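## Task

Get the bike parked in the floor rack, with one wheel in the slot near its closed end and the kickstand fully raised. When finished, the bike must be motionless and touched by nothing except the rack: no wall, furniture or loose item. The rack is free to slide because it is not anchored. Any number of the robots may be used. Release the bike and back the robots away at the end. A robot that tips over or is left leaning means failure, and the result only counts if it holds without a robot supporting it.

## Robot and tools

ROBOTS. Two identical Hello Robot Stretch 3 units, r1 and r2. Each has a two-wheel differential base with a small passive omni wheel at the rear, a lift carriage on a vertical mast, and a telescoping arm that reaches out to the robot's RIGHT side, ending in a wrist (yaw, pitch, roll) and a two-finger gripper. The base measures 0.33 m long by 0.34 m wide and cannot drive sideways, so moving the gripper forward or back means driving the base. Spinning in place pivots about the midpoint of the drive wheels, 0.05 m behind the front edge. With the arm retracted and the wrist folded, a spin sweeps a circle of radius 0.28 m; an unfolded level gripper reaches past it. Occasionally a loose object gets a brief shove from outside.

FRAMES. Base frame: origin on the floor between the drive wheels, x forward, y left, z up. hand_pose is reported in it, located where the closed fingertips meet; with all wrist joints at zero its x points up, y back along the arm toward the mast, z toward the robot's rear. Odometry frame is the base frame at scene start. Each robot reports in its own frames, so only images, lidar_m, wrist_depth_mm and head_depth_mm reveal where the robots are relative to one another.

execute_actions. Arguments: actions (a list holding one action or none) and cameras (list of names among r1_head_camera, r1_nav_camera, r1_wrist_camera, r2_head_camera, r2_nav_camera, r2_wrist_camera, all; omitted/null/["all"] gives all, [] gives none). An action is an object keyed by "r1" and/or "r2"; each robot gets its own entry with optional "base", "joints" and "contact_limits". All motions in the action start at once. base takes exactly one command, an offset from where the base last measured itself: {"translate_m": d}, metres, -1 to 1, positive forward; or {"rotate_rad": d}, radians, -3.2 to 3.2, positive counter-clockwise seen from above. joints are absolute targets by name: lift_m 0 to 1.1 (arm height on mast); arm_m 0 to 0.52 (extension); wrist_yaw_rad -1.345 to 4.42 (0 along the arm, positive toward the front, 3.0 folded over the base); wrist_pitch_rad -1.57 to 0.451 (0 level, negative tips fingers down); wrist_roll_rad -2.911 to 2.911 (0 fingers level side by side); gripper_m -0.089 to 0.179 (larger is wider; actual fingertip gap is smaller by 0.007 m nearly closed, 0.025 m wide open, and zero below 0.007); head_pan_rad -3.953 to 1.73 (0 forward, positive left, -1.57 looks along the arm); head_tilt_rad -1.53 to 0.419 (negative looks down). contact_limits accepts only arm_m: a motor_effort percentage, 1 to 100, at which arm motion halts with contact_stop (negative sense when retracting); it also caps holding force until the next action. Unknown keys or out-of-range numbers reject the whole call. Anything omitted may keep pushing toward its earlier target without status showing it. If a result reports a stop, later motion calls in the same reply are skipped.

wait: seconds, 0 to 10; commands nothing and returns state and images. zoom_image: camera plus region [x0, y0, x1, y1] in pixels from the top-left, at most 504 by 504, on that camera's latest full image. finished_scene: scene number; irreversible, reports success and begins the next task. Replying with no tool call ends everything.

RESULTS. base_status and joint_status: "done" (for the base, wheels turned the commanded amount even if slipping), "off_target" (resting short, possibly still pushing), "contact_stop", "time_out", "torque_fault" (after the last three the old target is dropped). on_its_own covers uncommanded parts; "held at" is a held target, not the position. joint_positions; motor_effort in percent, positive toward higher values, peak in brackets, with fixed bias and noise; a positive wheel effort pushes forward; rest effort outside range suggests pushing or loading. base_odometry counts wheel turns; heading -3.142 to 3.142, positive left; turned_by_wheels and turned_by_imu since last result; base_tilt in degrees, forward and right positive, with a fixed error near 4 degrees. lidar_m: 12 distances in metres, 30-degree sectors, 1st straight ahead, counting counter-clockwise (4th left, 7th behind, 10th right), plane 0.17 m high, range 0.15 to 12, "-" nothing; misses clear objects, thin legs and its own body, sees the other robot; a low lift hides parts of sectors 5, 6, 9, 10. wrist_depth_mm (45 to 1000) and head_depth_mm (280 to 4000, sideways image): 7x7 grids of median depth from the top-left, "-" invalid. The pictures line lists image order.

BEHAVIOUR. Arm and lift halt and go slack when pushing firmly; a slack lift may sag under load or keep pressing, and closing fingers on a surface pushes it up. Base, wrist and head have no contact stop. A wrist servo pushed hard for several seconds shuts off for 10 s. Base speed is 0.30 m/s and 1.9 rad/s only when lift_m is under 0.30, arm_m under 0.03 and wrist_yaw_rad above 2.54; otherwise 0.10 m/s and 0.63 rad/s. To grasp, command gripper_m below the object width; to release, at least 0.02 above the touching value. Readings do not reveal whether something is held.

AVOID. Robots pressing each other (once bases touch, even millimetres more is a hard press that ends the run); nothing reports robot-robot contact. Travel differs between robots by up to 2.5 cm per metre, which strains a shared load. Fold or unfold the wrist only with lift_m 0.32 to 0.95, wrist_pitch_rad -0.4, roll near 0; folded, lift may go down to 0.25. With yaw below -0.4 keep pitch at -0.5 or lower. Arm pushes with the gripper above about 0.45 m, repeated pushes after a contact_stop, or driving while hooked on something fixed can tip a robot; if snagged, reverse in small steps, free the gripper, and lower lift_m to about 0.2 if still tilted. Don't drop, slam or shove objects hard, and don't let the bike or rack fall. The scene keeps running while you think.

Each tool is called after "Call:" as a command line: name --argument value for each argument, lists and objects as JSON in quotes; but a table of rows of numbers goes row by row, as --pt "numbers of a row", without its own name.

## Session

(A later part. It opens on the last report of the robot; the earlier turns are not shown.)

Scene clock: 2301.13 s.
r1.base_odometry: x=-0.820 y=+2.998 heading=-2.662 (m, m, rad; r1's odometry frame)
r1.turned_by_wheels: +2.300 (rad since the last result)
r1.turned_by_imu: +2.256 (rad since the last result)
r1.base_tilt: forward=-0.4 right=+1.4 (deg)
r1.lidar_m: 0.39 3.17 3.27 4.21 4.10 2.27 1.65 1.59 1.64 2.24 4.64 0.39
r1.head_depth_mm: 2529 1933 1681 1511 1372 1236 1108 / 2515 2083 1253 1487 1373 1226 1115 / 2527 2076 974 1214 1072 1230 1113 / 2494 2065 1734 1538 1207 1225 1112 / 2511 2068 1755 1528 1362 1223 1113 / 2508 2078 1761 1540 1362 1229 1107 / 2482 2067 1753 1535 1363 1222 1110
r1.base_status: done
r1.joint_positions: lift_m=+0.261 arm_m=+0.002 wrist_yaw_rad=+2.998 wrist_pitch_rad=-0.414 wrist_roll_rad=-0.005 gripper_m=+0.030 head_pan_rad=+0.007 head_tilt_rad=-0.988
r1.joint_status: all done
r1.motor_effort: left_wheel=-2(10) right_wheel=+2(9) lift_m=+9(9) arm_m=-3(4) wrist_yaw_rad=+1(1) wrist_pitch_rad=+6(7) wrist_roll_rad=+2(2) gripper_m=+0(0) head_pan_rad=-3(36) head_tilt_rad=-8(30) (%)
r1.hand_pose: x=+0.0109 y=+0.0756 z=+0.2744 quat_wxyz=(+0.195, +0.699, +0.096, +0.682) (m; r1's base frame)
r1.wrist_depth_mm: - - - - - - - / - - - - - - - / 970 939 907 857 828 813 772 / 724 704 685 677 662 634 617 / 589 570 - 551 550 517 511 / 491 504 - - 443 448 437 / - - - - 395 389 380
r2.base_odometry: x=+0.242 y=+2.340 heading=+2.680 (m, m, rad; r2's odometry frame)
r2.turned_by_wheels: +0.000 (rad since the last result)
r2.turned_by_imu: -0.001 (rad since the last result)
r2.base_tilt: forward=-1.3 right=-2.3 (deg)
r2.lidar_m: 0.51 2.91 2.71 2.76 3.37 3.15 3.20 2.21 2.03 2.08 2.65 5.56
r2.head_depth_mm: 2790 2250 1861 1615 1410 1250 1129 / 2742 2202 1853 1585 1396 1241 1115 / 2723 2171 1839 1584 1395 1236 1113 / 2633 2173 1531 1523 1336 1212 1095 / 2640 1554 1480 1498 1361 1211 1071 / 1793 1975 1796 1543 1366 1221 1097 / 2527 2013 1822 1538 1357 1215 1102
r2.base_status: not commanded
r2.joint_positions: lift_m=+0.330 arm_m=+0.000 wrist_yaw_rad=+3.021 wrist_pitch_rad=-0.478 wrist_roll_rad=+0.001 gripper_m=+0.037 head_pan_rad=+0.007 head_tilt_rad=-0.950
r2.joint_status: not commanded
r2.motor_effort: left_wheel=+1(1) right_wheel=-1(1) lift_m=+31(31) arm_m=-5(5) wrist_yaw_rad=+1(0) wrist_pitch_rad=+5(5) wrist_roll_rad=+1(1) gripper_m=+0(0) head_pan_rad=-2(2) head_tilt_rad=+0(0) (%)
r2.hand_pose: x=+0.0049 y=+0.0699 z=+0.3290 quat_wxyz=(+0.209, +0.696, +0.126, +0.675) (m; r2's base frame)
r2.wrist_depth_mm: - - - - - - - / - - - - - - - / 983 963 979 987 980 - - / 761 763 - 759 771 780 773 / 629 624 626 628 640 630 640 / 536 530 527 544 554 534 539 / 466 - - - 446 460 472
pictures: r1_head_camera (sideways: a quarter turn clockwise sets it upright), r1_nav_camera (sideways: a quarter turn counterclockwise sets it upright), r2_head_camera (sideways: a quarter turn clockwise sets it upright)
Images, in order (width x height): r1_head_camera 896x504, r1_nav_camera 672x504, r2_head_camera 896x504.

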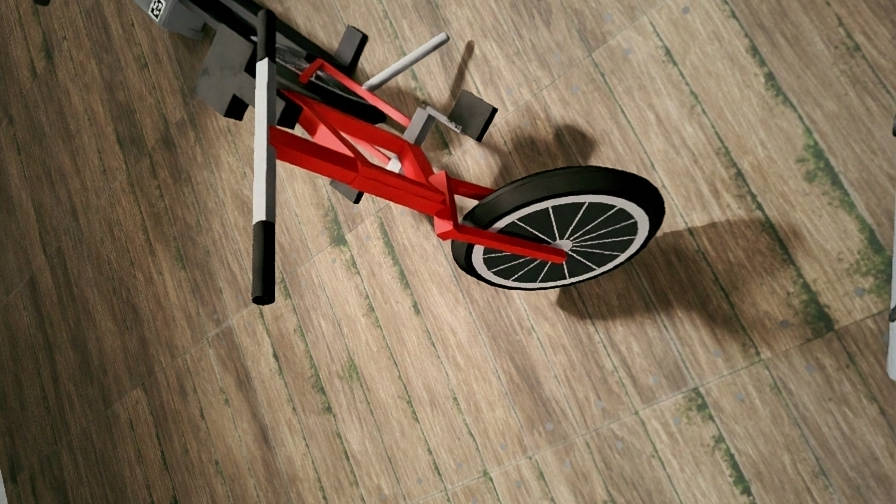

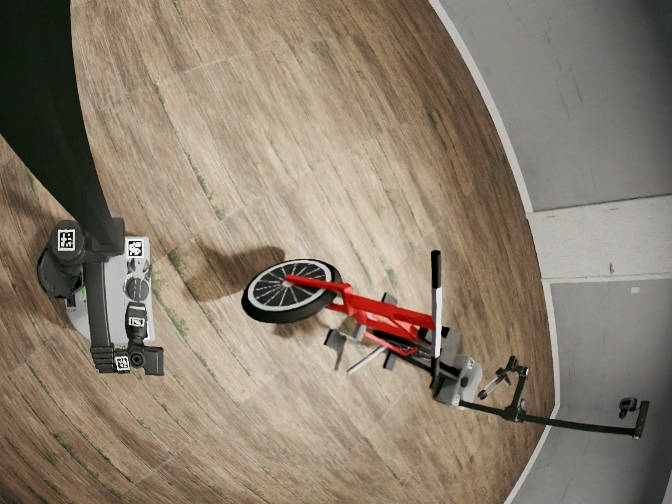

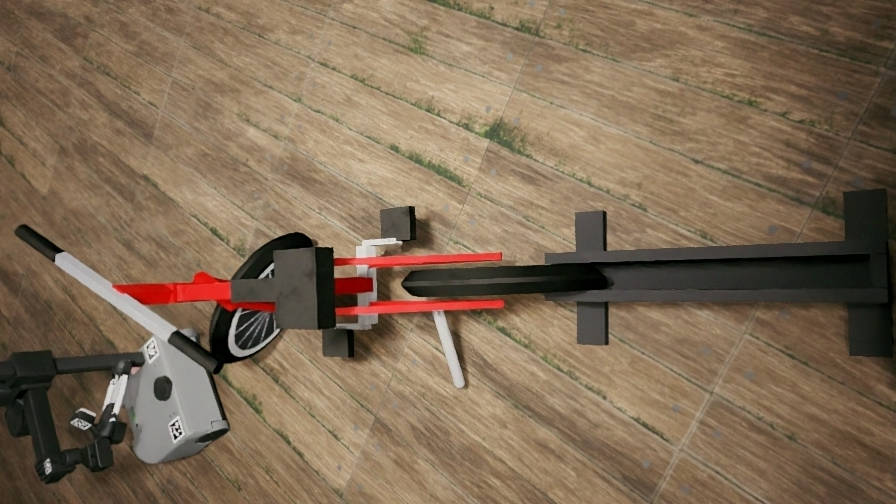

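Call:
execute_actions --actions '[{"r1": {"base": {"rotate_rad": -0.2}}}]' --cameras '[]'

Call:
execute_actions --actions '[{"r1": {"base": {"translate_m": 0.27}}}]' --cameras '[]'

Call:
execute_actions --actions '[{"r1": {"joints": {"lift_m": 0.42, "head_tilt_rad": -1.3}}}]' --cameras '["r1_head_camera", "r1_nav_camera"]'

Scene clock: 2313.70 s.
r1.base_odometry: x=-0.820 y=+2.998 heading=-2.862 (m, m, rad; r1's odometry frame)
r1.turned_by_wheels: -0.200 (rad since the last result)
r1.turned_by_imu: -0.197 (rad since the last result)
r1.base_tilt: forward=-0.5 right=+1.4 (deg)
r1.lidar_m: 0.39 0.61 3.17 3.84 4.07 2.90 1.78 1.59 1.59 1.91 3.55 1.92
r1.head_depth_mm: 2477 1992 1765 1543 1366 1227 1112 / 2356 1926 1773 1541 1363 1230 1113 / 2494 1555 1504 1482 1365 1228 1112 / 2516 2057 1057 1363 1084 1209 1111 / 2499 2066 1720 1252 1243 1226 1109 / 2504 2062 1724 1531 1356 1224 1113 / 2492 2057 1761 1541 1357 1225 1110
r1.base_status: done
r1.joint_positions: lift_m=+0.261 arm_m=+0.002 wrist_yaw_rad=+2.998 wrist_pitch_rad=-0.414 wrist_roll_rad=-0.005 gripper_m=+0.030 head_pan_rad=+0.007 head_tilt_rad=-0.988
r1.joint_status: not commanded
r1.motor_effort: left_wheel=+3(9) right_wheel=-2(6) lift_m=+9(9) arm_m=-4(4) wrist_yaw_rad=+1(1) wrist_pitch_rad=+6(7) wrist_roll_rad=+2(1) gripper_m=+1(0) head_pan_rad=-3(3) head_tilt_rad=-9(7) (%)
r1.hand_pose: x=+0.0109 y=+0.0756 z=+0.2744 quat_wxyz=(+0.195, +0.699, +0.096, +0.682) (m; r1's base frame)
r1.wrist_depth_mm: - - - - - - - / - - - - - - - / 958 928 908 873 837 825 775 / 730 702 686 679 635 643 620 / 578 575 - 562 552 528 510 / 488 512 - - 437 449 437 / - - - - 392 389 380
r2.base_odometry: x=+0.242 y=+2.340 heading=+2.680 (m, m, rad; r2's odometry frame)
r2.turned_by_wheels: +0.000 (rad since the last result)
r2.turned_by_imu: -0.001 (rad since the last result)
r2.base_tilt: forward=-1.4 right=-2.3 (deg)
r2.lidar_m: 0.51 2.91 2.71 2.75 3.40 3.15 3.20 2.21 2.03 2.08 2.65 5.60
r2.head_depth_mm: 2798 2251 1850 1593 1395 1254 1121 / 2788 2213 1851 1598 1395 1248 1122 / 2736 2188 1846 1578 1386 1242 1115 / 2641 2187 1536 1526 1332 1214 1087 / 2628 1561 1481 1509 1373 1200 1070 / 1849 1986 1790 1542 1366 1224 1101 / 2530 2069 1787 1538 1360 1214 1089
r2.base_status: not commanded
r2.joint_positions: lift_m=+0.330 arm_m=+0.000 wrist_yaw_rad=+3.021 wrist_pitch_rad=-0.478 wrist_roll_rad=+0.001 gripper_m=+0.037 head_pan_rad=+0.007 head_tilt_rad=-0.950
r2.joint_status: not commanded
r2.motor_effort: left_wheel=+1(1) right_wheel=-1(1) lift_m=+31(31) arm_m=-5(5) wrist_yaw_rad=+0(1) wrist_pitch_rad=+5(5) wrist_roll_rad=+1(1) gripper_m=+0(0) head_pan_rad=-2(3) head_tilt_rad=+0(0) (%)
r2.hand_pose: x=+0.0049 y=+0.0699 z=+0.3290 quat_wxyz=(+0.209, +0.696, +0.126, +0.675) (m; r2's base frame)
r2.wrist_depth_mm: - - - - - - - / - - - - - - - / 962 966 961 988 980 - - / 755 761 - 750 772 761 774 / 621 631 625 626 641 625 632 / 531 530 531 551 548 536 540 / 461 - - - 453 463 467
pictures: none
No camera images: the call's "cameras" was empty. Leave "cameras" out to get every camera's image.

Scene clock: 2316.43 s.
r1.base_odometry: x=-1.079 y=+2.923 heading=-2.862 (m, m, rad; r1's odometry frame)
r1.turned_by_wheels: +0.000 (rad since the last result)
r1.turned_by_imu: +0.002 (rad since the last result)
r1.base_tilt: forward=-0.4 right=+1.4 (deg)
r1.lidar_m: 0.15 0.18 2.98 3.58 4.25 3.27 2.01 1.79 1.79 2.14 4.01 1.66
r1.head_depth_mm: 2369 1767 1775 1543 1367 1229 1115 / 2309 1819 1724 1539 1375 1230 1116 / 2512 2058 1031 1364 1332 1223 1115 / 2495 2068 1751 873 1296 922 1071 / 2489 2072 1768 1486 1344 992 1093 / 2489 2060 1763 1478 1360 1206 1112 / 2487 2061 1749 1530 1362 1221 1109
r1.base_status: done
r1.joint_positions: lift_m=+0.261 arm_m=+0.002 wrist_yaw_rad=+2.998 wrist_pitch_rad=-0.414 wrist_roll_rad=-0.005 gripper_m=+0.030 head_pan_rad=+0.007 head_tilt_rad=-0.989
r1.joint_status: not commanded
r1.motor_effort: left_wheel=+2(12) right_wheel=-1(4) lift_m=+9(10) arm_m=-4(3) wrist_yaw_rad=+2(0) wrist_pitch_rad=+6(6) wrist_roll_rad=+2(2) gripper_m=+0(1) head_pan_rad=-3(3) head_tilt_rad=-8(6) (%)
r1.hand_pose: x=+0.0109 y=+0.0756 z=+0.2744 quat_wxyz=(+0.195, +0.699, +0.096, +0.682) (m; r1's base frame)
r1.wrist_depth_mm: - - - - - - - / - - - - - - - / 965 958 884 873 836 799 788 / 718 710 695 679 658 629 626 / 577 561 - 560 549 525 305 / 490 501 - - 441 434 248 / - - - - 389 285 199
r2.base_odometry: x=+0.242 y=+2.340 heading=+2.680 (m, m, rad; r2's odometry frame)
r2.turned_by_wheels: +0.000 (rad since the last result)
r2.turned_by_imu: -0.001 (rad since the last result)
r2.base_tilt: forward=-1.5 right=-2.3 (deg)
r2.lidar_m: 0.51 2.91 2.71 2.74 3.39 3.15 3.18 2.21 2.03 2.08 2.65 5.59
r2.head_depth_mm: 2775 2244 1881 1604 1405 1252 1122 / 2761 2211 1859 1586 1390 1246 1121 / 2739 2221 1825 1589 1385 1233 1118 / 2645 2184 1535 1509 1331 1219 1085 / 1643 1566 1481 1501 1365 1211 1064 / 2506 1815 1810 1564 1369 1222 1107 / 2626 2120 1786 1552 1364 1214 1095
r2.base_status: not commanded
r2.joint_positions: lift_m=+0.330 arm_m=+0.000 wrist_yaw_rad=+3.021 wrist_pitch_rad=-0.478 wrist_roll_rad=+0.001 gripper_m=+0.037 head_pan_rad=+0.007 head_tilt_rad=-0.950
r2.joint_status: not commanded
r2.motor_effort: left_wheel=+1(1) right_wheel=-1(0) lift_m=+31(31) arm_m=-5(5) wrist_yaw_rad=+0(1) wrist_pitch_rad=+5(5) wrist_roll_rad=+1(1) gripper_m=+0(1) head_pan_rad=-3(2) head_tilt_rad=+0(0) (%)
r2.hand_pose: x=+0.0049 y=+0.0699 z=+0.3290 quat_wxyz=(+0.209, +0.696, +0.126, +0.675) (m; r2's base frame)
r2.wrist_depth_mm: - - - - - - - / - - - - - - - / 961 998 964 - - - - / 763 753 - 779 772 763 761 / 622 625 621 621 630 625 628 / 529 530 524 552 547 533 530 / 463 - - - 446 463 461
pictures: none
No camera images: the call's "cameras" was empty. Leave "cameras" out to get every camera's image.

Scene clock: 2318.73 s.
r1.base_odometry: x=-1.079 y=+2.923 heading=-2.862 (m, m, rad; r1's odometry frame)
r1.turned_by_wheels: +0.000 (rad since the last result)
r1.turned_by_imu: +0.000 (rad since the last result)
r1.base_tilt: forward=-0.4 right=+1.5 (deg)
r1.lidar_m: 0.15 0.18 2.98 3.58 4.26 3.25 2.01 1.79 1.79 2.15 3.99 1.66
r1.head_depth_mm: 1583 1493 1399 1329 1249 1187 1124 / 1495 1473 1395 1327 1249 - - / 906 1069 1398 1321 1252 - 1110 / 1602 909 942 1013 1073 - 1114 / 1613 1505 1411 1041 1237 - - / 1612 1503 1407 1328 1253 1205 - / 1610 1497 1399 1328 1255 1194 -
r1.base_status: not commanded
r1.joint_positions: lift_m=+0.419 arm_m=+0.002 wrist_yaw_rad=+2.998 wrist_pitch_rad=-0.414 wrist_roll_rad=-0.005 gripper_m=+0.030 head_pan_rad=+0.007 head_tilt_rad=-1.284
r1.joint_status: all done
r1.motor_effort: left_wheel=+2(2) right_wheel=-1(1) lift_m=+42(44) arm_m=-4(3) wrist_yaw_rad=+1(2) wrist_pitch_rad=+7(7) wrist_roll_rad=+2(1) gripper_m=+0(0) head_pan_rad=-3(3) head_tilt_rad=-12(39) (%)
r1.hand_pose: x=+0.0109 y=+0.0756 z=+0.4327 quat_wxyz=(+0.195, +0.699, +0.096, +0.682) (m; r1's base frame)
r1.wrist_depth_mm: - - - - - - - / - - - - - - - / - - - - - - - / - 995 982 953 923 897 890 / 800 797 - 763 781 742 729 / 678 690 658 633 624 635 321 / 586 580 - 578 557 411 296
r2.base_odometry: x=+0.242 y=+2.340 heading=+2.680 (m, m, rad; r2's odometry frame)
r2.turned_by_wheels: +0.000 (rad since the last result)
r2.turned_by_imu: +0.000 (rad since the last result)
r2.base_tilt: forward=-1.4 right=-2.4 (deg)
r2.lidar_m: 0.51 2.91 2.71 2.75 3.39 3.15 3.19 2.20 2.03 2.08 2.65 5.59
r2.head_depth_mm: 2801 2241 1875 1615 1405 1250 1122 / 2783 2228 1866 1602 1392 1248 1116 / 2780 2192 1852 1577 1387 1233 1106 / 2648 2180 1517 1509 1332 1219 1087 / 2466 1568 1492 1512 1371 1209 1078 / 1607 1859 1800 1556 1367 1214 1098 / 2472 2122 1791 1551 1360 1209 1093
r2.base_status: not commanded
r2.joint_positions: lift_m=+0.330 arm_m=+0.000 wrist_yaw_rad=+3.021 wrist_pitch_rad=-0.478 wrist_roll_rad=+0.001 gripper_m=+0.037 head_pan_rad=+0.007 head_tilt_rad=-0.950
r2.joint_status: not commanded
r2.motor_effort: left_wheel=+1(1) right_wheel=-1(2) lift_m=+31(31) arm_m=-5(5) wrist_yaw_rad=+0(0) wrist_pitch_rad=+5(5) wrist_roll_rad=+1(1) gripper_m=+0(0) head_pan_rad=-2(2) head_tilt_rad=+0(0) (%)
r2.hand_pose: x=+0.0049 y=+0.0699 z=+0.3290 quat_wxyz=(+0.209, +0.696, +0.126, +0.675) (m; r2's base frame)
r2.wrist_depth_mm: - - - - - - - / - - - - - - - / 976 966 984 986 983 - - / 769 768 - 769 781 783 761 / 626 621 619 624 642 630 639 / 529 529 530 543 551 541 531 / 466 - - - 449 463 466
pictures: r1_head_camera (sideways: a quarter turn clockwise sets it upright), r1_nav_camera (sideways: a quarter turn counterclockwise sets it upright)
Images, in order (width x height): r1_head_camera 896x504, r1_nav_camera 672x504.

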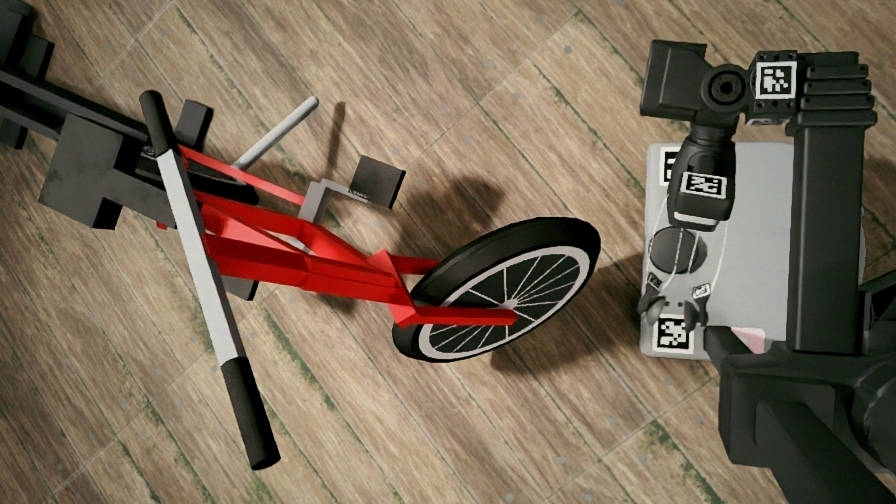

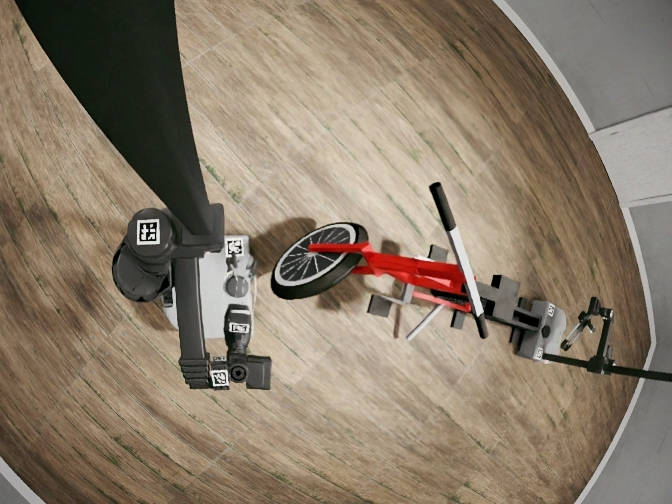

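Call:
execute_actions --actions '[{"r1": {"base": {"translate_m": 0.07}}}]' --cameras '["r1_head_camera", "r2_head_camera"]'

Scene clock: 2333.20 s.
r1.base_odometry: x=-1.147 y=+2.904 heading=-2.862 (m, m, rad; r1's odometry frame)
r1.turned_by_wheels: +0.000 (rad since the last result)
r1.turned_by_imu: +0.000 (rad since the last result)
r1.base_tilt: forward=-0.4 right=+1.3 (deg)
r1.lidar_m: - 0.16 2.93 3.51 4.29 3.34 2.07 1.84 1.84 2.21 4.12 4.46
r1.head_depth_mm: 1562 1489 1409 1317 1251 1183 1128 / 1518 1458 1403 1323 1258 - - / 1599 864 1366 1305 1252 - 1109 / 1607 1495 781 1296 978 - 1118 / 1608 1501 1379 1057 1205 - - / 1611 1505 1379 1326 1251 1200 - / 1611 1493 1402 1327 1257 1199 -
r1.base_status: done
r1.joint_positions: lift_m=+0.419 arm_m=+0.002 wrist_yaw_rad=+2.998 wrist_pitch_rad=-0.414 wrist_roll_rad=-0.005 gripper_m=+0.030 head_pan_rad=+0.007 head_tilt_rad=-1.285
r1.joint_status: not commanded
r1.motor_effort: left_wheel=+2(8) right_wheel=-1(2) lift_m=+42(41) arm_m=-4(4) wrist_yaw_rad=+1(1) wrist_pitch_rad=+7(7) wrist_roll_rad=+2(1) gripper_m=-1(0) head_pan_rad=-3(3) head_tilt_rad=-10(10) (%)
r1.hand_pose: x=+0.0109 y=+0.0756 z=+0.4327 quat_wxyz=(+0.195, +0.699, +0.096, +0.682) (m; r1's base frame)
r1.wrist_depth_mm: - - - - - - - / - - - - - - - / - - - - - - - / - 983 962 979 920 897 879 / 817 808 - 764 766 736 280 / 693 667 655 646 621 623 275 / 586 571 - 577 557 319 225
r2.base_odometry: x=+0.242 y=+2.340 heading=+2.680 (m, m, rad; r2's odometry frame)
r2.turned_by_wheels: +0.000 (rad since the last result)
r2.turned_by_imu: -0.001 (rad since the last result)
r2.base_tilt: forward=-1.5 right=-2.3 (deg)
r2.lidar_m: 0.51 2.91 2.72 2.76 3.38 3.15 3.20 2.21 2.03 2.08 2.64 5.59
r2.head_depth_mm: 2814 2239 1868 1602 1414 1242 1120 / 2771 2223 1844 1600 1403 1240 1118 / 2703 2182 1854 1568 1394 1228 1115 / 2604 2172 1532 1521 1329 1216 1087 / 1595 1536 1491 1507 1375 1212 1072 / 1491 1887 1761 1563 1368 1212 1104 / 2518 2124 1789 1538 1352 1209 1096
r2.base_status: not commanded
r2.joint_positions: lift_m=+0.330 arm_m=+0.000 wrist_yaw_rad=+3.021 wrist_pitch_rad=-0.478 wrist_roll_rad=+0.001 gripper_m=+0.037 head_pan_rad=+0.007 head_tilt_rad=-0.950
r2.joint_status: not commanded
r2.motor_effort: left_wheel=+1(1) right_wheel=-1(0) lift_m=+31(31) arm_m=-5(5) wrist_yaw_rad=+1(0) wrist_pitch_rad=+5(5) wrist_roll_rad=+1(1) gripper_m=+1(0) head_pan_rad=-2(2) head_tilt_rad=+0(0) (%)
r2.hand_pose: x=+0.0049 y=+0.0699 z=+0.3290 quat_wxyz=(+0.209, +0.696, +0.126, +0.675) (m; r2's base frame)
r2.wrist_depth_mm: - - - - - - - / - - - - - - - / 965 986 988 987 987 - - / 776 752 - 768 769 776 771 / 623 627 628 627 638 620 639 / 528 532 532 548 546 537 535 / 460 - - - 450 462 465
pictures: r1_head_camera (sideways: a quarter turn clockwise sets it upright), r2_head_camera (sideways: a quarter turn clockwise sets it upright)
Images, in order (width x height): r1_head_camera 896x504, r2_head_camera 896x504.

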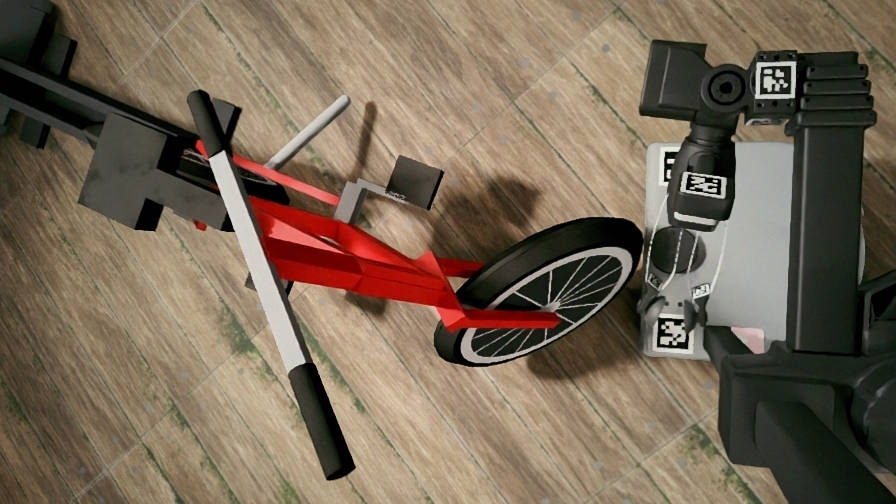

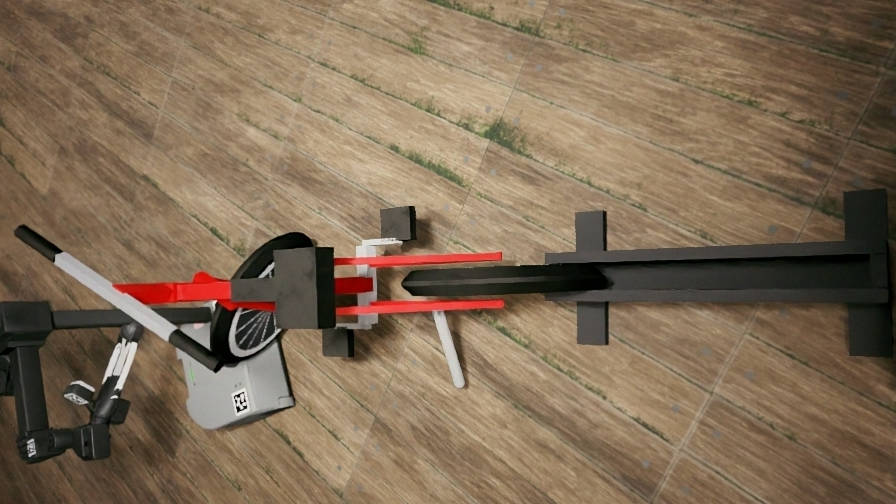

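Call:
execute_actions --actions '[{"r1": {"base": {"translate_m": 0.015}}, "r2": {"base": {"rotate_rad": 0.06}}}]' --cameras '["r1_head_camera", "r2_head_camera"]'

Scene clock: 2342.30 s.
r1.base_odometry: x=-1.161 y=+2.900 heading=-2.862 (m, m, rad; r1's odometry frame)
r1.turned_by_wheels: +0.000 (rad since the last result)
r1.turned_by_imu: +0.000 (rad since the last result)
r1.base_tilt: forward=-0.4 right=+1.5 (deg)
r1.lidar_m: - 0.15 2.92 3.50 4.30 3.36 2.07 1.85 1.86 2.22 4.12 4.45
r1.head_depth_mm: 1557 1506 1404 1328 1252 1181 1125 / 1544 1455 1405 1331 1249 - - / 1605 862 1372 1306 1247 - 1113 / 1601 1495 795 1307 982 - - / 1608 1501 1387 1003 1179 - - / 1606 1502 1389 1326 1260 1201 - / 1618 1503 1406 1326 1256 1195 -
r1.base_status: done
r1.joint_positions: lift_m=+0.419 arm_m=+0.002 wrist_yaw_rad=+2.998 wrist_pitch_rad=-0.414 wrist_roll_rad=-0.005 gripper_m=+0.030 head_pan_rad=+0.007 head_tilt_rad=-1.285
r1.joint_status: not commanded
r1.motor_effort: left_wheel=+4(10) right_wheel=+0(5) lift_m=+41(41) arm_m=-4(4) wrist_yaw_rad=+2(2) wrist_pitch_rad=+7(7) wrist_roll_rad=+2(1) gripper_m=+1(0) head_pan_rad=-3(3) head_tilt_rad=-9(10) (%)
r1.hand_pose: x=+0.0109 y=+0.0756 z=+0.4327 quat_wxyz=(+0.195, +0.699, +0.096, +0.682) (m; r1's base frame)
r1.wrist_depth_mm: - - - - - - - / - - - - - - - / - - - - - - - / - - 961 955 926 922 876 / 820 816 - 773 772 738 266 / 679 656 640 633 615 421 260 / 576 575 - 581 552 306 218
r2.base_odometry: x=+0.242 y=+2.340 heading=+2.740 (m, m, rad; r2's odometry frame)
r2.turned_by_wheels: +0.060 (rad since the last result)
r2.turned_by_imu: +0.059 (rad since the last result)
r2.base_tilt: forward=-1.5 right=-2.3 (deg)
r2.lidar_m: 0.50 2.85 2.71 2.78 3.33 3.13 3.06 2.12 2.03 2.11 2.79 5.55
r2.head_depth_mm: 2767 2243 1866 1605 1404 1250 1121 / 2783 2235 1863 1601 1391 1243 1123 / 2647 2206 1818 1562 1389 1242 1108 / 2455 1536 1192 1262 1223 1190 1074 / 1517 1835 1784 1543 1383 1228 1102 / 1501 2149 1791 1555 1363 1218 1095 / 2601 2107 1795 1544 1362 1215 1100
r2.base_status: done
r2.joint_positions: lift_m=+0.330 arm_m=+0.000 wrist_yaw_rad=+3.021 wrist_pitch_rad=-0.478 wrist_roll_rad=+0.001 gripper_m=+0.037 head_pan_rad=+0.007 head_tilt_rad=-0.950
r2.joint_status: not commanded
r2.motor_effort: left_wheel=-2(4) right_wheel=+3(3) lift_m=+30(31) arm_m=-5(6) wrist_yaw_rad=+0(0) wrist_pitch_rad=+5(5) wrist_roll_rad=+1(1) gripper_m=+0(1) head_pan_rad=-2(2) head_tilt_rad=+0(0) (%)
r2.hand_pose: x=+0.0049 y=+0.0699 z=+0.3290 quat_wxyz=(+0.209, +0.696, +0.126, +0.675) (m; r2's base frame)
r2.wrist_depth_mm: - - - - - - - / - - - - - - - / 973 971 982 992 973 - - / 759 769 - 763 753 771 772 / 633 627 630 624 638 614 628 / 529 532 531 551 552 535 531 / 466 - - - 452 465 461
pictures: r1_head_camera (sideways: a quarter turn clockwise sets it upright), r2_head_camera (sideways: a quarter turn clockwise sets it upright)
Images, in order (width x height): r1_head_camera 896x504, r2_head_camera 896x504.

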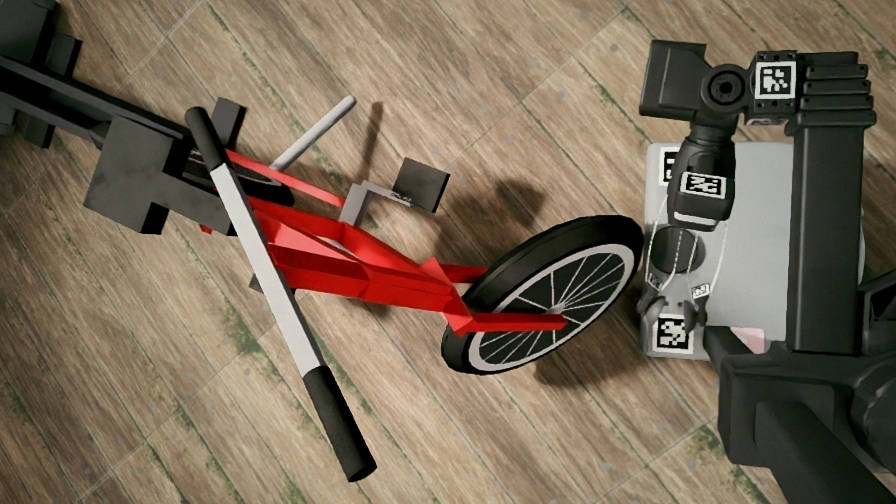

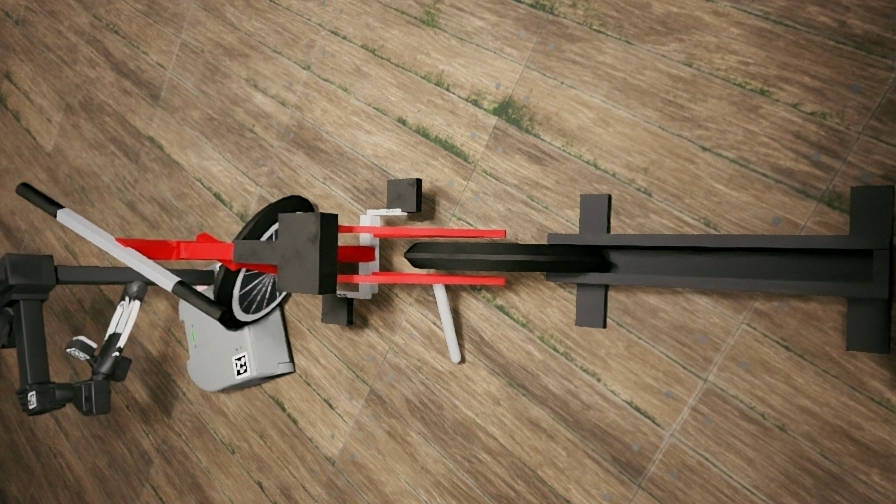

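Call:
execute_actions --actions '[{"r1": {"base": {"translate_m": 0.04}}}]' --cameras '["r1_head_camera", "r2_head_camera"]'

Scene clock: 2355.07 s.
r1.base_odometry: x=-1.199 y=+2.889 heading=-2.862 (m, m, rad; r1's odometry frame)
r1.turned_by_wheels: +0.000 (rad since the last result)
r1.turned_by_imu: -0.006 (rad since the last result)
r1.base_tilt: forward=-0.5 right=+1.4 (deg)
r1.lidar_m: - 0.15 2.89 3.45 4.34 3.44 2.12 1.88 1.89 2.24 4.19 4.41
r1.head_depth_mm: 1551 1495 1404 1326 1252 1177 1128 / 1540 1467 1409 1324 1252 - - / 1609 860 1383 1304 1251 - 1110 / 1599 1485 850 1304 985 - - / 1606 1497 1378 974 1130 - - / 1609 1496 1407 1322 1244 1201 - / 1609 1498 1408 1317 1254 1189 -
r1.base_status: translate_m off_target (by the wheels' count: +0.0398 of +0.0400)
r1.joint_positions: lift_m=+0.419 arm_m=+0.002 wrist_yaw_rad=+2.998 wrist_pitch_rad=-0.414 wrist_roll_rad=-0.005 gripper_m=+0.030 head_pan_rad=+0.007 head_tilt_rad=-1.285
r1.joint_status: not commanded
r1.on_its_own: left_wheel is at rest, and its effort (+29) is outside its rest range (-18 to +18); right_wheel is at rest, and its effort (+22) is outside its rest range (-18 to +18)
r1.motor_effort: left_wheel=+29(32) right_wheel=+22(26) lift_m=+41(42) arm_m=-4(4) wrist_yaw_rad=+2(2) wrist_pitch_rad=+7(7) wrist_roll_rad=+2(2) gripper_m=+0(1) head_pan_rad=-3(3) head_tilt_rad=-10(10) (%)
r1.hand_pose: x=+0.0109 y=+0.0756 z=+0.4327 quat_wxyz=(+0.195, +0.699, +0.096, +0.682) (m; r1's base frame)
r1.wrist_depth_mm: - - - - - - - / - - - - - - - / - - - - - - - / - 962 959 932 927 908 857 / 800 805 - 774 771 716 263 / 680 684 636 633 619 314 240 / 584 583 - 573 545 283 211
r2.base_odometry: x=+0.242 y=+2.340 heading=+2.740 (m, m, rad; r2's odometry frame)
r2.turned_by_wheels: +0.000 (rad since the last result)
r2.turned_by_imu: -0.001 (rad since the last result)
r2.base_tilt: forward=-1.4 right=-2.3 (deg)
r2.lidar_m: 0.49 2.85 2.71 2.78 3.32 3.14 3.05 2.13 2.03 2.11 2.79 5.58
r2.head_depth_mm: 2799 2228 1872 1617 1403 1247 1131 / 2805 2218 1841 1585 1396 1243 1120 / 2662 2182 1795 1545 1388 1233 1116 / 2430 1285 1126 1507 1237 1190 1078 / 1470 1840 1738 1567 1379 1219 1104 / 2379 2143 1796 1555 1364 1224 1101 / 2588 2110 1766 1534 1355 1214 1093
r2.base_status: not commanded
r2.joint_positions: lift_m=+0.330 arm_m=+0.000 wrist_yaw_rad=+3.021 wrist_pitch_rad=-0.478 wrist_roll_rad=+0.001 gripper_m=+0.037 head_pan_rad=+0.007 head_tilt_rad=-0.950
r2.joint_status: not commanded
r2.motor_effort: left_wheel=-2(2) right_wheel=+3(3) lift_m=+31(31) arm_m=-5(5) wrist_yaw_rad=+0(1) wrist_pitch_rad=+5(5) wrist_roll_rad=+1(1) gripper_m=+0(1) head_pan_rad=-2(2) head_tilt_rad=+0(0) (%)
r2.hand_pose: x=+0.0049 y=+0.0699 z=+0.3290 quat_wxyz=(+0.209, +0.696, +0.126, +0.675) (m; r2's base frame)
r2.wrist_depth_mm: - - - - - - - / - - - - - - - / 979 974 984 970 981 - - / 762 759 - 773 763 773 776 / 632 630 623 623 636 634 630 / 530 525 535 558 553 535 535 / 463 - - - 449 460 463
pictures: r1_head_camera (sideways: a quarter turn clockwise sets it upright), r2_head_camera (sideways: a quarter turn clockwise sets it upright)
Images, in order (width x height): r1_head_camera 896x504, r2_head_camera 896x504.

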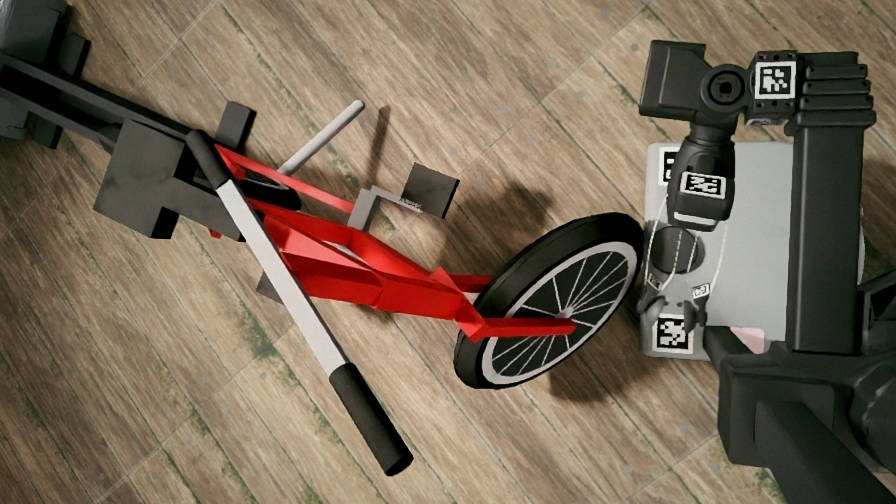

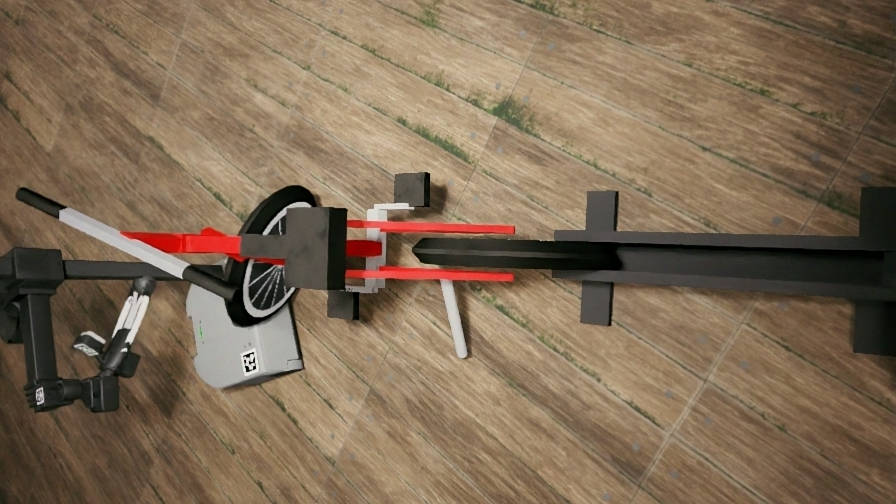

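Call:
execute_actions --actions '[{"r1": {"base": {"translate_m": -0.005}}, "r2": {"base": {"rotate_rad": -0.012}}}]' --cameras '[]'

Call:
execute_actions --actions '[{"r2": {"base": {"translate_m": 0.1}}}]' --cameras '["r1_head_camera", "r2_head_camera"]'

Scene clock: 2366.53 s.
r1.base_odometry: x=-1.194 y=+2.890 heading=-2.862 (m, m, rad; r1's odometry frame)
r1.turned_by_wheels: +0.000 (rad since the last result)
r1.turned_by_imu: +0.000 (rad since the last result)
r1.base_tilt: forward=-0.4 right=+1.4 (deg)
r1.lidar_m: - 0.15 2.89 3.47 4.33 3.44 2.11 1.87 1.88 2.24 4.15 4.41
r1.head_depth_mm: 1573 1490 1401 1325 1252 1187 1125 / 1537 1484 1403 1324 1255 - - / 1599 863 1386 1299 1259 - 1112 / 1602 1480 846 1306 981 - - / 1594 1500 1381 978 1134 - - / 1603 1494 1414 1329 1254 1202 - / 1605 1501 1412 1326 1256 1193 -
r1.base_status: done
r1.joint_positions: lift_m=+0.419 arm_m=+0.002 wrist_yaw_rad=+2.998 wrist_pitch_rad=-0.414 wrist_roll_rad=-0.005 gripper_m=+0.030 head_pan_rad=+0.007 head_tilt_rad=-1.285
r1.joint_status: not commanded
r1.motor_effort: left_wheel=+1(26) right_wheel=+0(20) lift_m=+41(41) arm_m=-3(4) wrist_yaw_rad=+1(1) wrist_pitch_rad=+7(7) wrist_roll_rad=+2(2) gripper_m=+0(1) head_pan_rad=-4(3) head_tilt_rad=-10(9) (%)
r1.hand_pose: x=+0.0109 y=+0.0756 z=+0.4327 quat_wxyz=(+0.195, +0.699, +0.096, +0.682) (m; r1's base frame)
r1.wrist_depth_mm: - - - - - - - / - - - - - - - / - - - - - - - / - 988 948 924 919 899 836 / 797 796 - 780 770 722 267 / 677 674 649 630 608 316 242 / 584 583 - 591 543 284 212
r2.base_odometry: x=+0.242 y=+2.340 heading=+2.728 (m, m, rad; r2's odometry frame)
r2.turned_by_wheels: -0.012 (rad since the last result)
r2.turned_by_imu: -0.013 (rad since the last result)
r2.base_tilt: forward=-1.4 right=-2.4 (deg)
r2.lidar_m: 0.48 2.87 2.71 2.78 3.33 3.15 3.08 2.17 2.03 2.10 2.76 5.58
r2.head_depth_mm: 2770 2236 1863 1595 1406 1255 1127 / 2758 2213 1853 1597 1409 1248 1127 / 2647 2217 1791 1561 1385 1237 1110 / 2443 1599 1188 1254 1214 1176 1077 / 1472 1839 1727 1555 1377 1231 1089 / 1444 2170 1769 1562 1375 1223 1095 / 2626 2121 1793 1550 1351 1217 1099
r2.base_status: done
r2.joint_positions: lift_m=+0.330 arm_m=+0.000 wrist_yaw_rad=+3.021 wrist_pitch_rad=-0.478 wrist_roll_rad=+0.001 gripper_m=+0.037 head_pan_rad=+0.007 head_tilt_rad=-0.950
r2.joint_status: not commanded
r2.motor_effort: left_wheel=+0(2) right_wheel=+1(2) lift_m=+31(31) arm_m=-5(5) wrist_yaw_rad=+0(0) wrist_pitch_rad=+5(5) wrist_roll_rad=+1(1) gripper_m=-1(0) head_pan_rad=-2(2) head_tilt_rad=-1(0) (%)
r2.hand_pose: x=+0.0049 y=+0.0699 z=+0.3290 quat_wxyz=(+0.209, +0.696, +0.126, +0.675) (m; r2's base frame)
r2.wrist_depth_mm: - - - - - - - / - - - - - - - / 965 967 985 973 971 - - / 756 764 - 768 775 762 765 / 613 629 629 631 639 629 631 / 535 527 526 546 545 531 533 / 462 - - - 449 465 469
pictures: none
No camera images: the call's "cameras" was empty. Leave "cameras" out to get every camera's image.

Scene clock: 2369.03 s.
r1.base_odometry: x=-1.194 y=+2.890 heading=-2.862 (m, m, rad; r1's odometry frame)
r1.turned_by_wheels: +0.000 (rad since the last result)
r1.turned_by_imu: +0.000 (rad since the last result)
r1.base_tilt: forward=-0.4 right=+1.5 (deg)
r1.lidar_m: - 0.15 2.89 3.43 4.30 3.42 2.11 1.88 1.88 2.25 4.18 4.42
r1.head_depth_mm: 1480 1494 1400 1324 1250 1186 1126 / 1455 1480 1407 1322 1246 - - / 1603 857 1380 1299 1254 - 1109 / 1606 1475 866 1303 980 - - / 1606 1505 1368 943 1133 - - / 1612 1492 1405 1323 1238 1203 - / 1607 1501 1410 1318 1255 1192 -
r1.base_status: not commanded
r1.joint_positions: lift_m=+0.419 arm_m=+0.002 wrist_yaw_rad=+2.998 wrist_pitch_rad=-0.414 wrist_roll_rad=-0.005 gripper_m=+0.030 head_pan_rad=+0.007 head_tilt_rad=-1.285
r1.joint_status: not commanded
r1.motor_effort: left_wheel=+4(11) right_wheel=+2(7) lift_m=+41(41) arm_m=-4(3) wrist_yaw_rad=+2(0) wrist_pitch_rad=+7(7) wrist_roll_rad=+1(2) gripper_m=+0(0) head_pan_rad=-4(3) head_tilt_rad=-9(10) (%)
r1.hand_pose: x=+0.0109 y=+0.0756 z=+0.4327 quat_wxyz=(+0.195, +0.699, +0.096, +0.682) (m; r1's base frame)
r1.wrist_depth_mm: - - - - - - - / - - - - - - - / - - - - - - - / - - 967 929 921 871 843 / 823 807 - 770 774 740 267 / 705 662 661 630 631 318 238 / 596 584 - 584 542 280 208
r2.base_odometry: x=+0.151 y=+2.380 heading=+2.728 (m, m, rad; r2's odometry frame)
r2.turned_by_wheels: +0.000 (rad since the last result)
r2.turned_by_imu: -0.001 (rad since the last result)
r2.base_tilt: forward=-1.4 right=-2.3 (deg)
r2.lidar_m: 0.39 2.81 2.66 2.73 3.41 3.24 3.18 2.19 2.07 2.15 2.82 5.51
r2.head_depth_mm: 2813 2280 1851 1595 1404 1243 1117 / 2745 2228 1852 1589 1388 1250 1112 / 2737 2194 1811 1525 1390 1237 1111 / 2541 1632 1090 1330 1163 1163 1071 / 1396 1818 1695 1561 1371 1225 1094 / 2467 2071 1720 1557 1370 1221 1088 / 2593 2098 1783 1545 1344 1210 1094
r2.base_status: done
r2.joint_positions: lift_m=+0.330 arm_m=+0.000 wrist_yaw_rad=+3.021 wrist_pitch_rad=-0.478 wrist_roll_rad=+0.001 gripper_m=+0.037 head_pan_rad=+0.007 head_tilt_rad=-0.950
r2.joint_status: not commanded
r2.motor_effort: left_wheel=+10(17) right_wheel=+13(27) lift_m=+31(31) arm_m=-5(5) wrist_yaw_rad=+0(0) wrist_pitch_rad=+5(5) wrist_roll_rad=+1(1) gripper_m=+1(0) head_pan_rad=-3(2) head_tilt_rad=+0(0) (%)
r2.hand_pose: x=+0.0049 y=+0.0699 z=+0.3290 quat_wxyz=(+0.209, +0.696, +0.126, +0.675) (m; r2's base frame)
r2.wrist_depth_mm: - - - - - - - / - - - - - - - / 996 966 972 988 978 - - / 756 759 - 760 763 768 771 / 628 622 629 633 646 634 629 / 525 533 531 546 550 531 534 / 461 - - - 450 466 459
pictures: r1_head_camera (sideways: a quarter turn clockwise sets it upright), r2_head_camera (sideways: a quarter turn clockwise sets it upright)
Images, in order (width x height): r1_head_camera 896x504, r2_head_camera 896x504.

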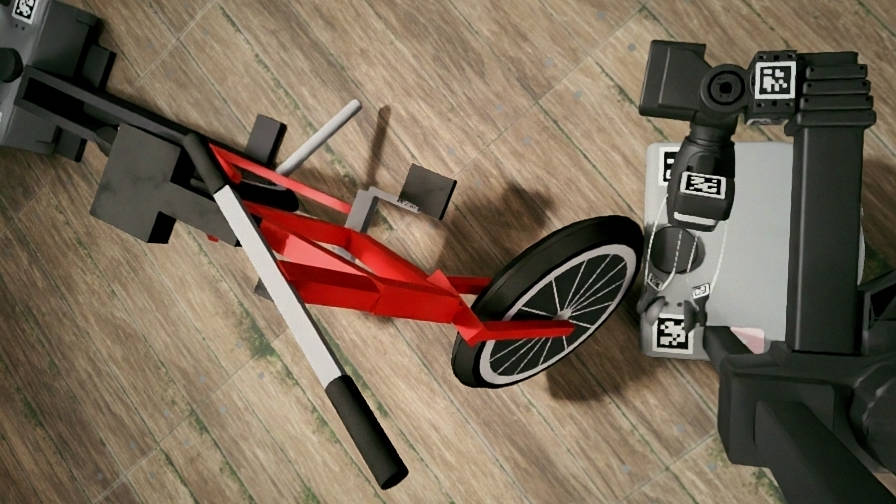

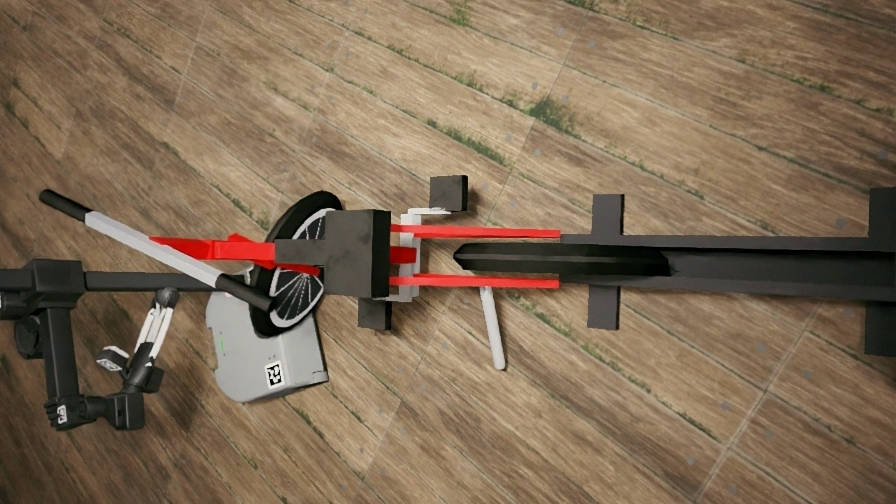

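Call:
execute_actions --actions '[{"r2": {"base": {"translate_m": 0.15}}}]' --cameras '["r1_head_camera", "r2_head_camera"]'

Scene clock: 2379.47 s.
r1.base_odometry: x=-1.194 y=+2.890 heading=-2.862 (m, m, rad; r1's odometry frame)
r1.turned_by_wheels: +0.000 (rad since the last result)
r1.turned_by_imu: +0.000 (rad since the last result)
r1.base_tilt: forward=-0.4 right=+1.4 (deg)
r1.lidar_m: - 0.16 2.89 3.46 4.33 3.43 2.11 1.87 1.88 2.25 4.15 4.41
r1.head_depth_mm: 1413 1489 1399 1321 1252 1185 1132 / 1410 1483 1403 1319 1253 - - / 1583 859 1370 1305 1243 - 1109 / 1599 1479 866 1305 983 - - / 1601 1504 1385 945 1132 - - / 1603 1501 1408 1321 1242 1203 - / 1608 1501 1410 1318 1261 1196 -
r1.base_status: not commanded
r1.joint_positions: lift_m=+0.419 arm_m=+0.002 wrist_yaw_rad=+2.998 wrist_pitch_rad=-0.414 wrist_roll_rad=-0.005 gripper_m=+0.030 head_pan_rad=+0.007 head_tilt_rad=-1.285
r1.joint_status: not commanded
r1.motor_effort: left_wheel=+5(7) right_wheel=+3(4) lift_m=+41(42) arm_m=-3(4) wrist_yaw_rad=+1(1) wrist_pitch_rad=+7(6) wrist_roll_rad=+2(2) gripper_m=-1(1) head_pan_rad=-4(4) head_tilt_rad=-9(10) (%)
r1.hand_pose: x=+0.0109 y=+0.0756 z=+0.4327 quat_wxyz=(+0.195, +0.699, +0.096, +0.682) (m; r1's base frame)
r1.wrist_depth_mm: - - - - - - - / - - - - - - - / - - - - - - - / - - 951 952 928 934 846 / 820 816 - 768 768 739 266 / 684 678 653 634 622 321 238 / 596 583 - 572 530 281 209
r2.base_odometry: x=+0.014 y=+2.440 heading=+2.728 (m, m, rad; r2's odometry frame)
r2.turned_by_wheels: +0.000 (rad since the last result)
r2.turned_by_imu: -0.001 (rad since the last result)
r2.base_tilt: forward=-1.5 right=-2.3 (deg)
r2.lidar_m: 0.24 2.74 2.60 2.66 3.51 3.35 3.26 2.27 2.13 2.21 2.91 5.36
r2.head_depth_mm: 2855 2246 1883 1604 1417 1252 1124 / 2718 2224 1868 1584 1399 1248 1118 / 2743 2212 1839 1577 1371 1239 1116 / 2605 2011 1371 928 1169 1034 1072 / 1298 2036 1646 1489 1331 1230 1088 / 2615 1985 1670 1553 1364 1220 1101 / 2574 2101 1787 1545 1371 1216 1090
r2.base_status: done
r2.joint_positions: lift_m=+0.330 arm_m=+0.000 wrist_yaw_rad=+3.021 wrist_pitch_rad=-0.478 wrist_roll_rad=+0.001 gripper_m=+0.037 head_pan_rad=+0.007 head_tilt_rad=-0.950
r2.joint_status: not commanded
r2.motor_effort: left_wheel=+9(17) right_wheel=+13(22) lift_m=+31(30) arm_m=-5(5) wrist_yaw_rad=+1(1) wrist_pitch_rad=+5(5) wrist_roll_rad=+1(1) gripper_m=+0(0) head_pan_rad=-2(2) head_tilt_rad=+0(0) (%)
r2.hand_pose: x=+0.0049 y=+0.0699 z=+0.3290 quat_wxyz=(+0.209, +0.696, +0.126, +0.675) (m; r2's base frame)
r2.wrist_depth_mm: - - - - - - - / - - - - - - - / 951 957 990 - 967 - - / 761 766 - 766 778 778 769 / 627 620 629 633 639 631 630 / 535 531 536 546 546 530 530 / 460 - - - 454 465 461
pictures: r1_head_camera (sideways: a quarter turn clockwise sets it upright), r2_head_camera (sideways: a quarter turn clockwise sets it upright)
Images, in order (width x height): r1_head_camera 896x504, r2_head_camera 896x504.

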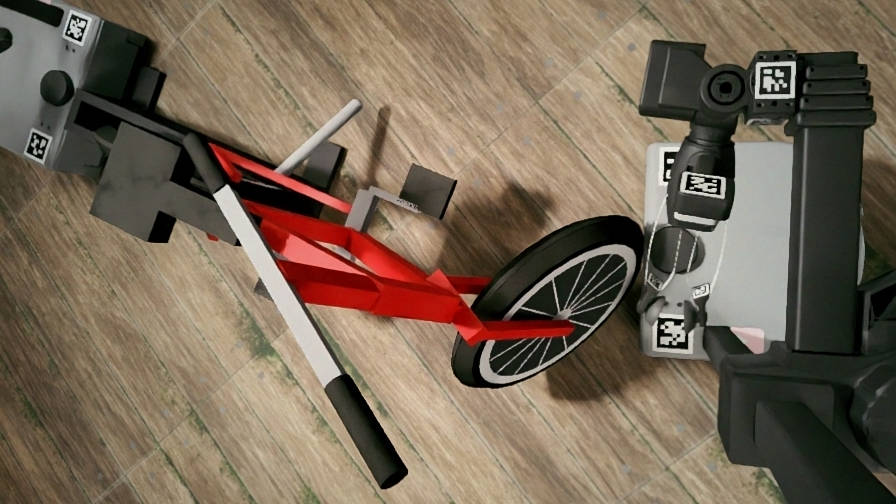

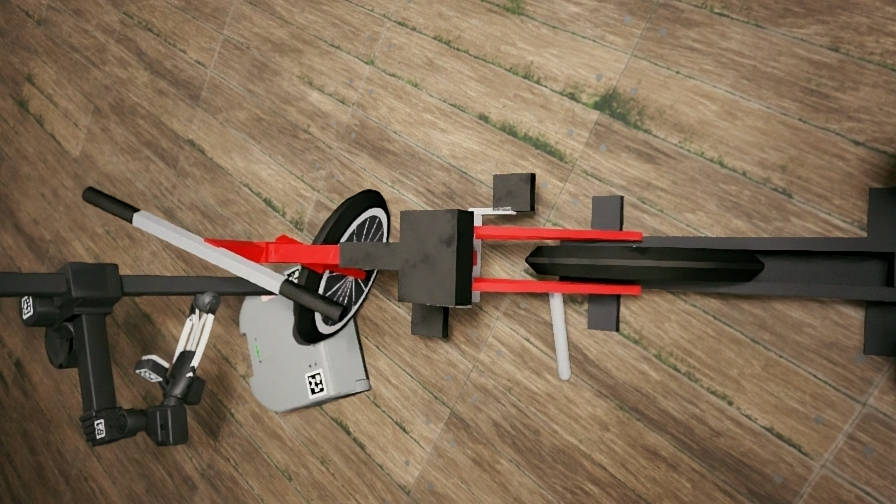

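Call:
execute_actions --actions '[{"r2": {"base": {"translate_m": 0.13}, "joints": {"head_tilt_rad": -1.25}}}]' --cameras '["r1_head_camera", "r2_head_camera"]'

Scene clock: 2391.43 s.
r1.base_odometry: x=-1.194 y=+2.890 heading=-2.862 (m, m, rad; r1's odometry frame)
r1.turned_by_wheels: +0.000 (rad since the last result)
r1.turned_by_imu: +0.000 (rad since the last result)
r1.base_tilt: forward=-0.4 right=+1.4 (deg)
r1.lidar_m: - 0.16 2.89 3.47 4.34 3.44 2.11 1.87 1.88 2.25 4.18 4.43
r1.head_depth_mm: 1372 1483 1406 1321 1256 1179 1127 / 1379 1450 1402 1324 1252 - - / 1428 858 1355 1302 1251 - 1106 / 1599 1474 864 1302 978 - - / 1613 1501 1376 941 1133 - - / 1603 1497 1416 1327 1248 1205 - / 1604 1498 1410 1317 1259 1197 -
r1.base_status: not commanded
r1.joint_positions: lift_m=+0.419 arm_m=+0.002 wrist_yaw_rad=+2.998 wrist_pitch_rad=-0.414 wrist_roll_rad=-0.005 gripper_m=+0.030 head_pan_rad=+0.007 head_tilt_rad=-1.285
r1.joint_status: not commanded
r1.motor_effort: left_wheel=+5(6) right_wheel=+3(3) lift_m=+41(41) arm_m=-3(3) wrist_yaw_rad=+2(2) wrist_pitch_rad=+7(7) wrist_roll_rad=+2(2) gripper_m=+2(1) head_pan_rad=-4(3) head_tilt_rad=-10(9) (%)
r1.hand_pose: x=+0.0109 y=+0.0756 z=+0.4327 quat_wxyz=(+0.195, +0.699, +0.096, +0.682) (m; r1's base frame)
r1.wrist_depth_mm: - - - - - - - / - - - - - - - / - - - - - - - / - - 950 929 920 892 859 / 817 791 - 777 767 745 266 / 682 682 647 639 626 323 239 / 584 574 - 572 545 281 210
r2.base_odometry: x=-0.105 y=+2.492 heading=+2.728 (m, m, rad; r2's odometry frame)
r2.turned_by_wheels: +0.000 (rad since the last result)
r2.turned_by_imu: -0.001 (rad since the last result)
r2.base_tilt: forward=-1.3 right=-2.3 (deg)
r2.lidar_m: 0.17 2.68 2.54 2.60 3.42 3.47 3.38 2.33 2.20 2.28 2.99 5.24
r2.head_depth_mm: 1715 1574 1471 1363 1276 1202 1130 / 1714 1580 1463 1360 1267 1202 1116 / 1688 1556 1448 1336 1272 1207 - / 943 1179 831 1039 1094 1057 - / 1443 1448 1401 1317 1262 - - / 1471 1477 1426 1335 1254 1186 - / 1656 1542 1421 1325 1245 1174 -
r2.base_status: done
r2.joint_positions: lift_m=+0.330 arm_m=+0.000 wrist_yaw_rad=+3.021 wrist_pitch_rad=-0.478 wrist_roll_rad=+0.001 gripper_m=+0.037 head_pan_rad=+0.007 head_tilt_rad=-1.235
r2.joint_status: all done
r2.motor_effort: left_wheel=+8(15) right_wheel=+11(18) lift_m=+31(31) arm_m=-5(5) wrist_yaw_rad=+0(0) wrist_pitch_rad=+5(5) wrist_roll_rad=+1(1) gripper_m=+0(0) head_pan_rad=-2(2) head_tilt_rad=-5(22) (%)
r2.hand_pose: x=+0.0049 y=+0.0699 z=+0.3290 quat_wxyz=(+0.209, +0.696, +0.126, +0.675) (m; r2's base frame)
r2.wrist_depth_mm: - - - - - - - / - - - - - - - / 962 964 988 984 978 - - / 766 762 - 768 759 775 775 / 630 626 627 624 630 633 628 / 528 533 528 546 543 532 538 / 460 - - - 452 465 467
pictures: r1_head_camera (sideways: a quarter turn clockwise sets it upright), r2_head_camera (sideways: a quarter turn clockwise sets it upright)
Images, in order (width x height): r1_head_camera 896x504, r2_head_camera 896x504.

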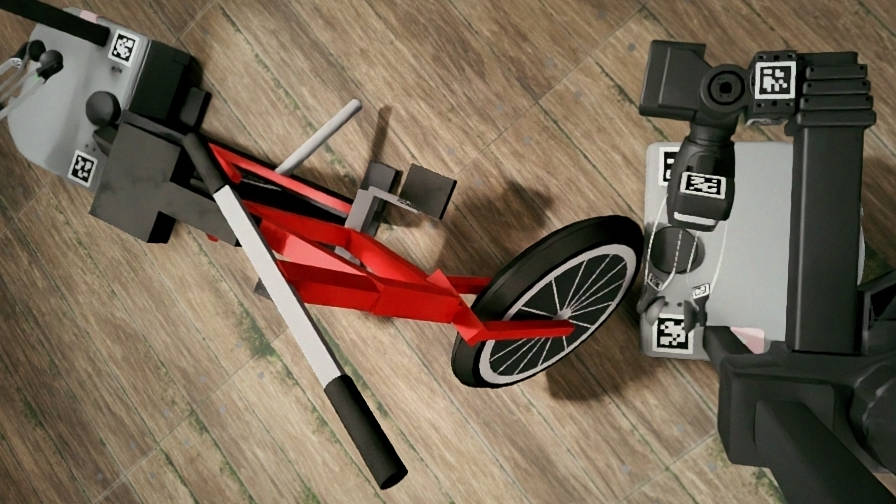

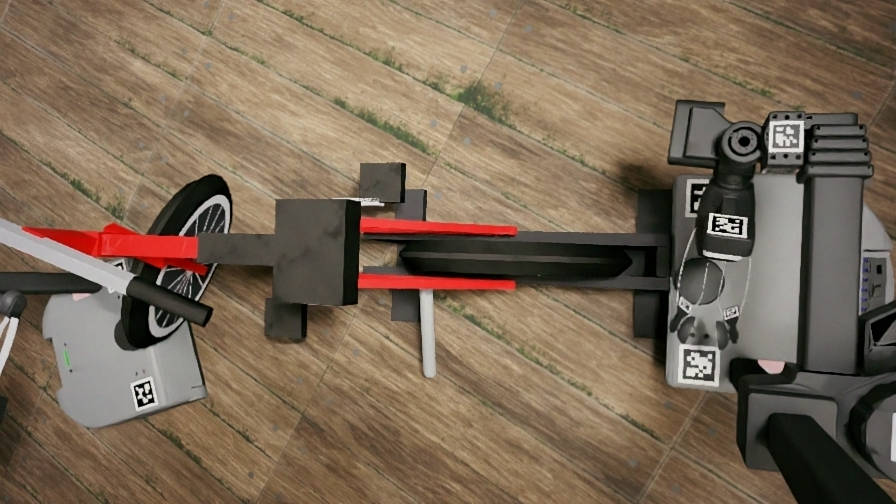

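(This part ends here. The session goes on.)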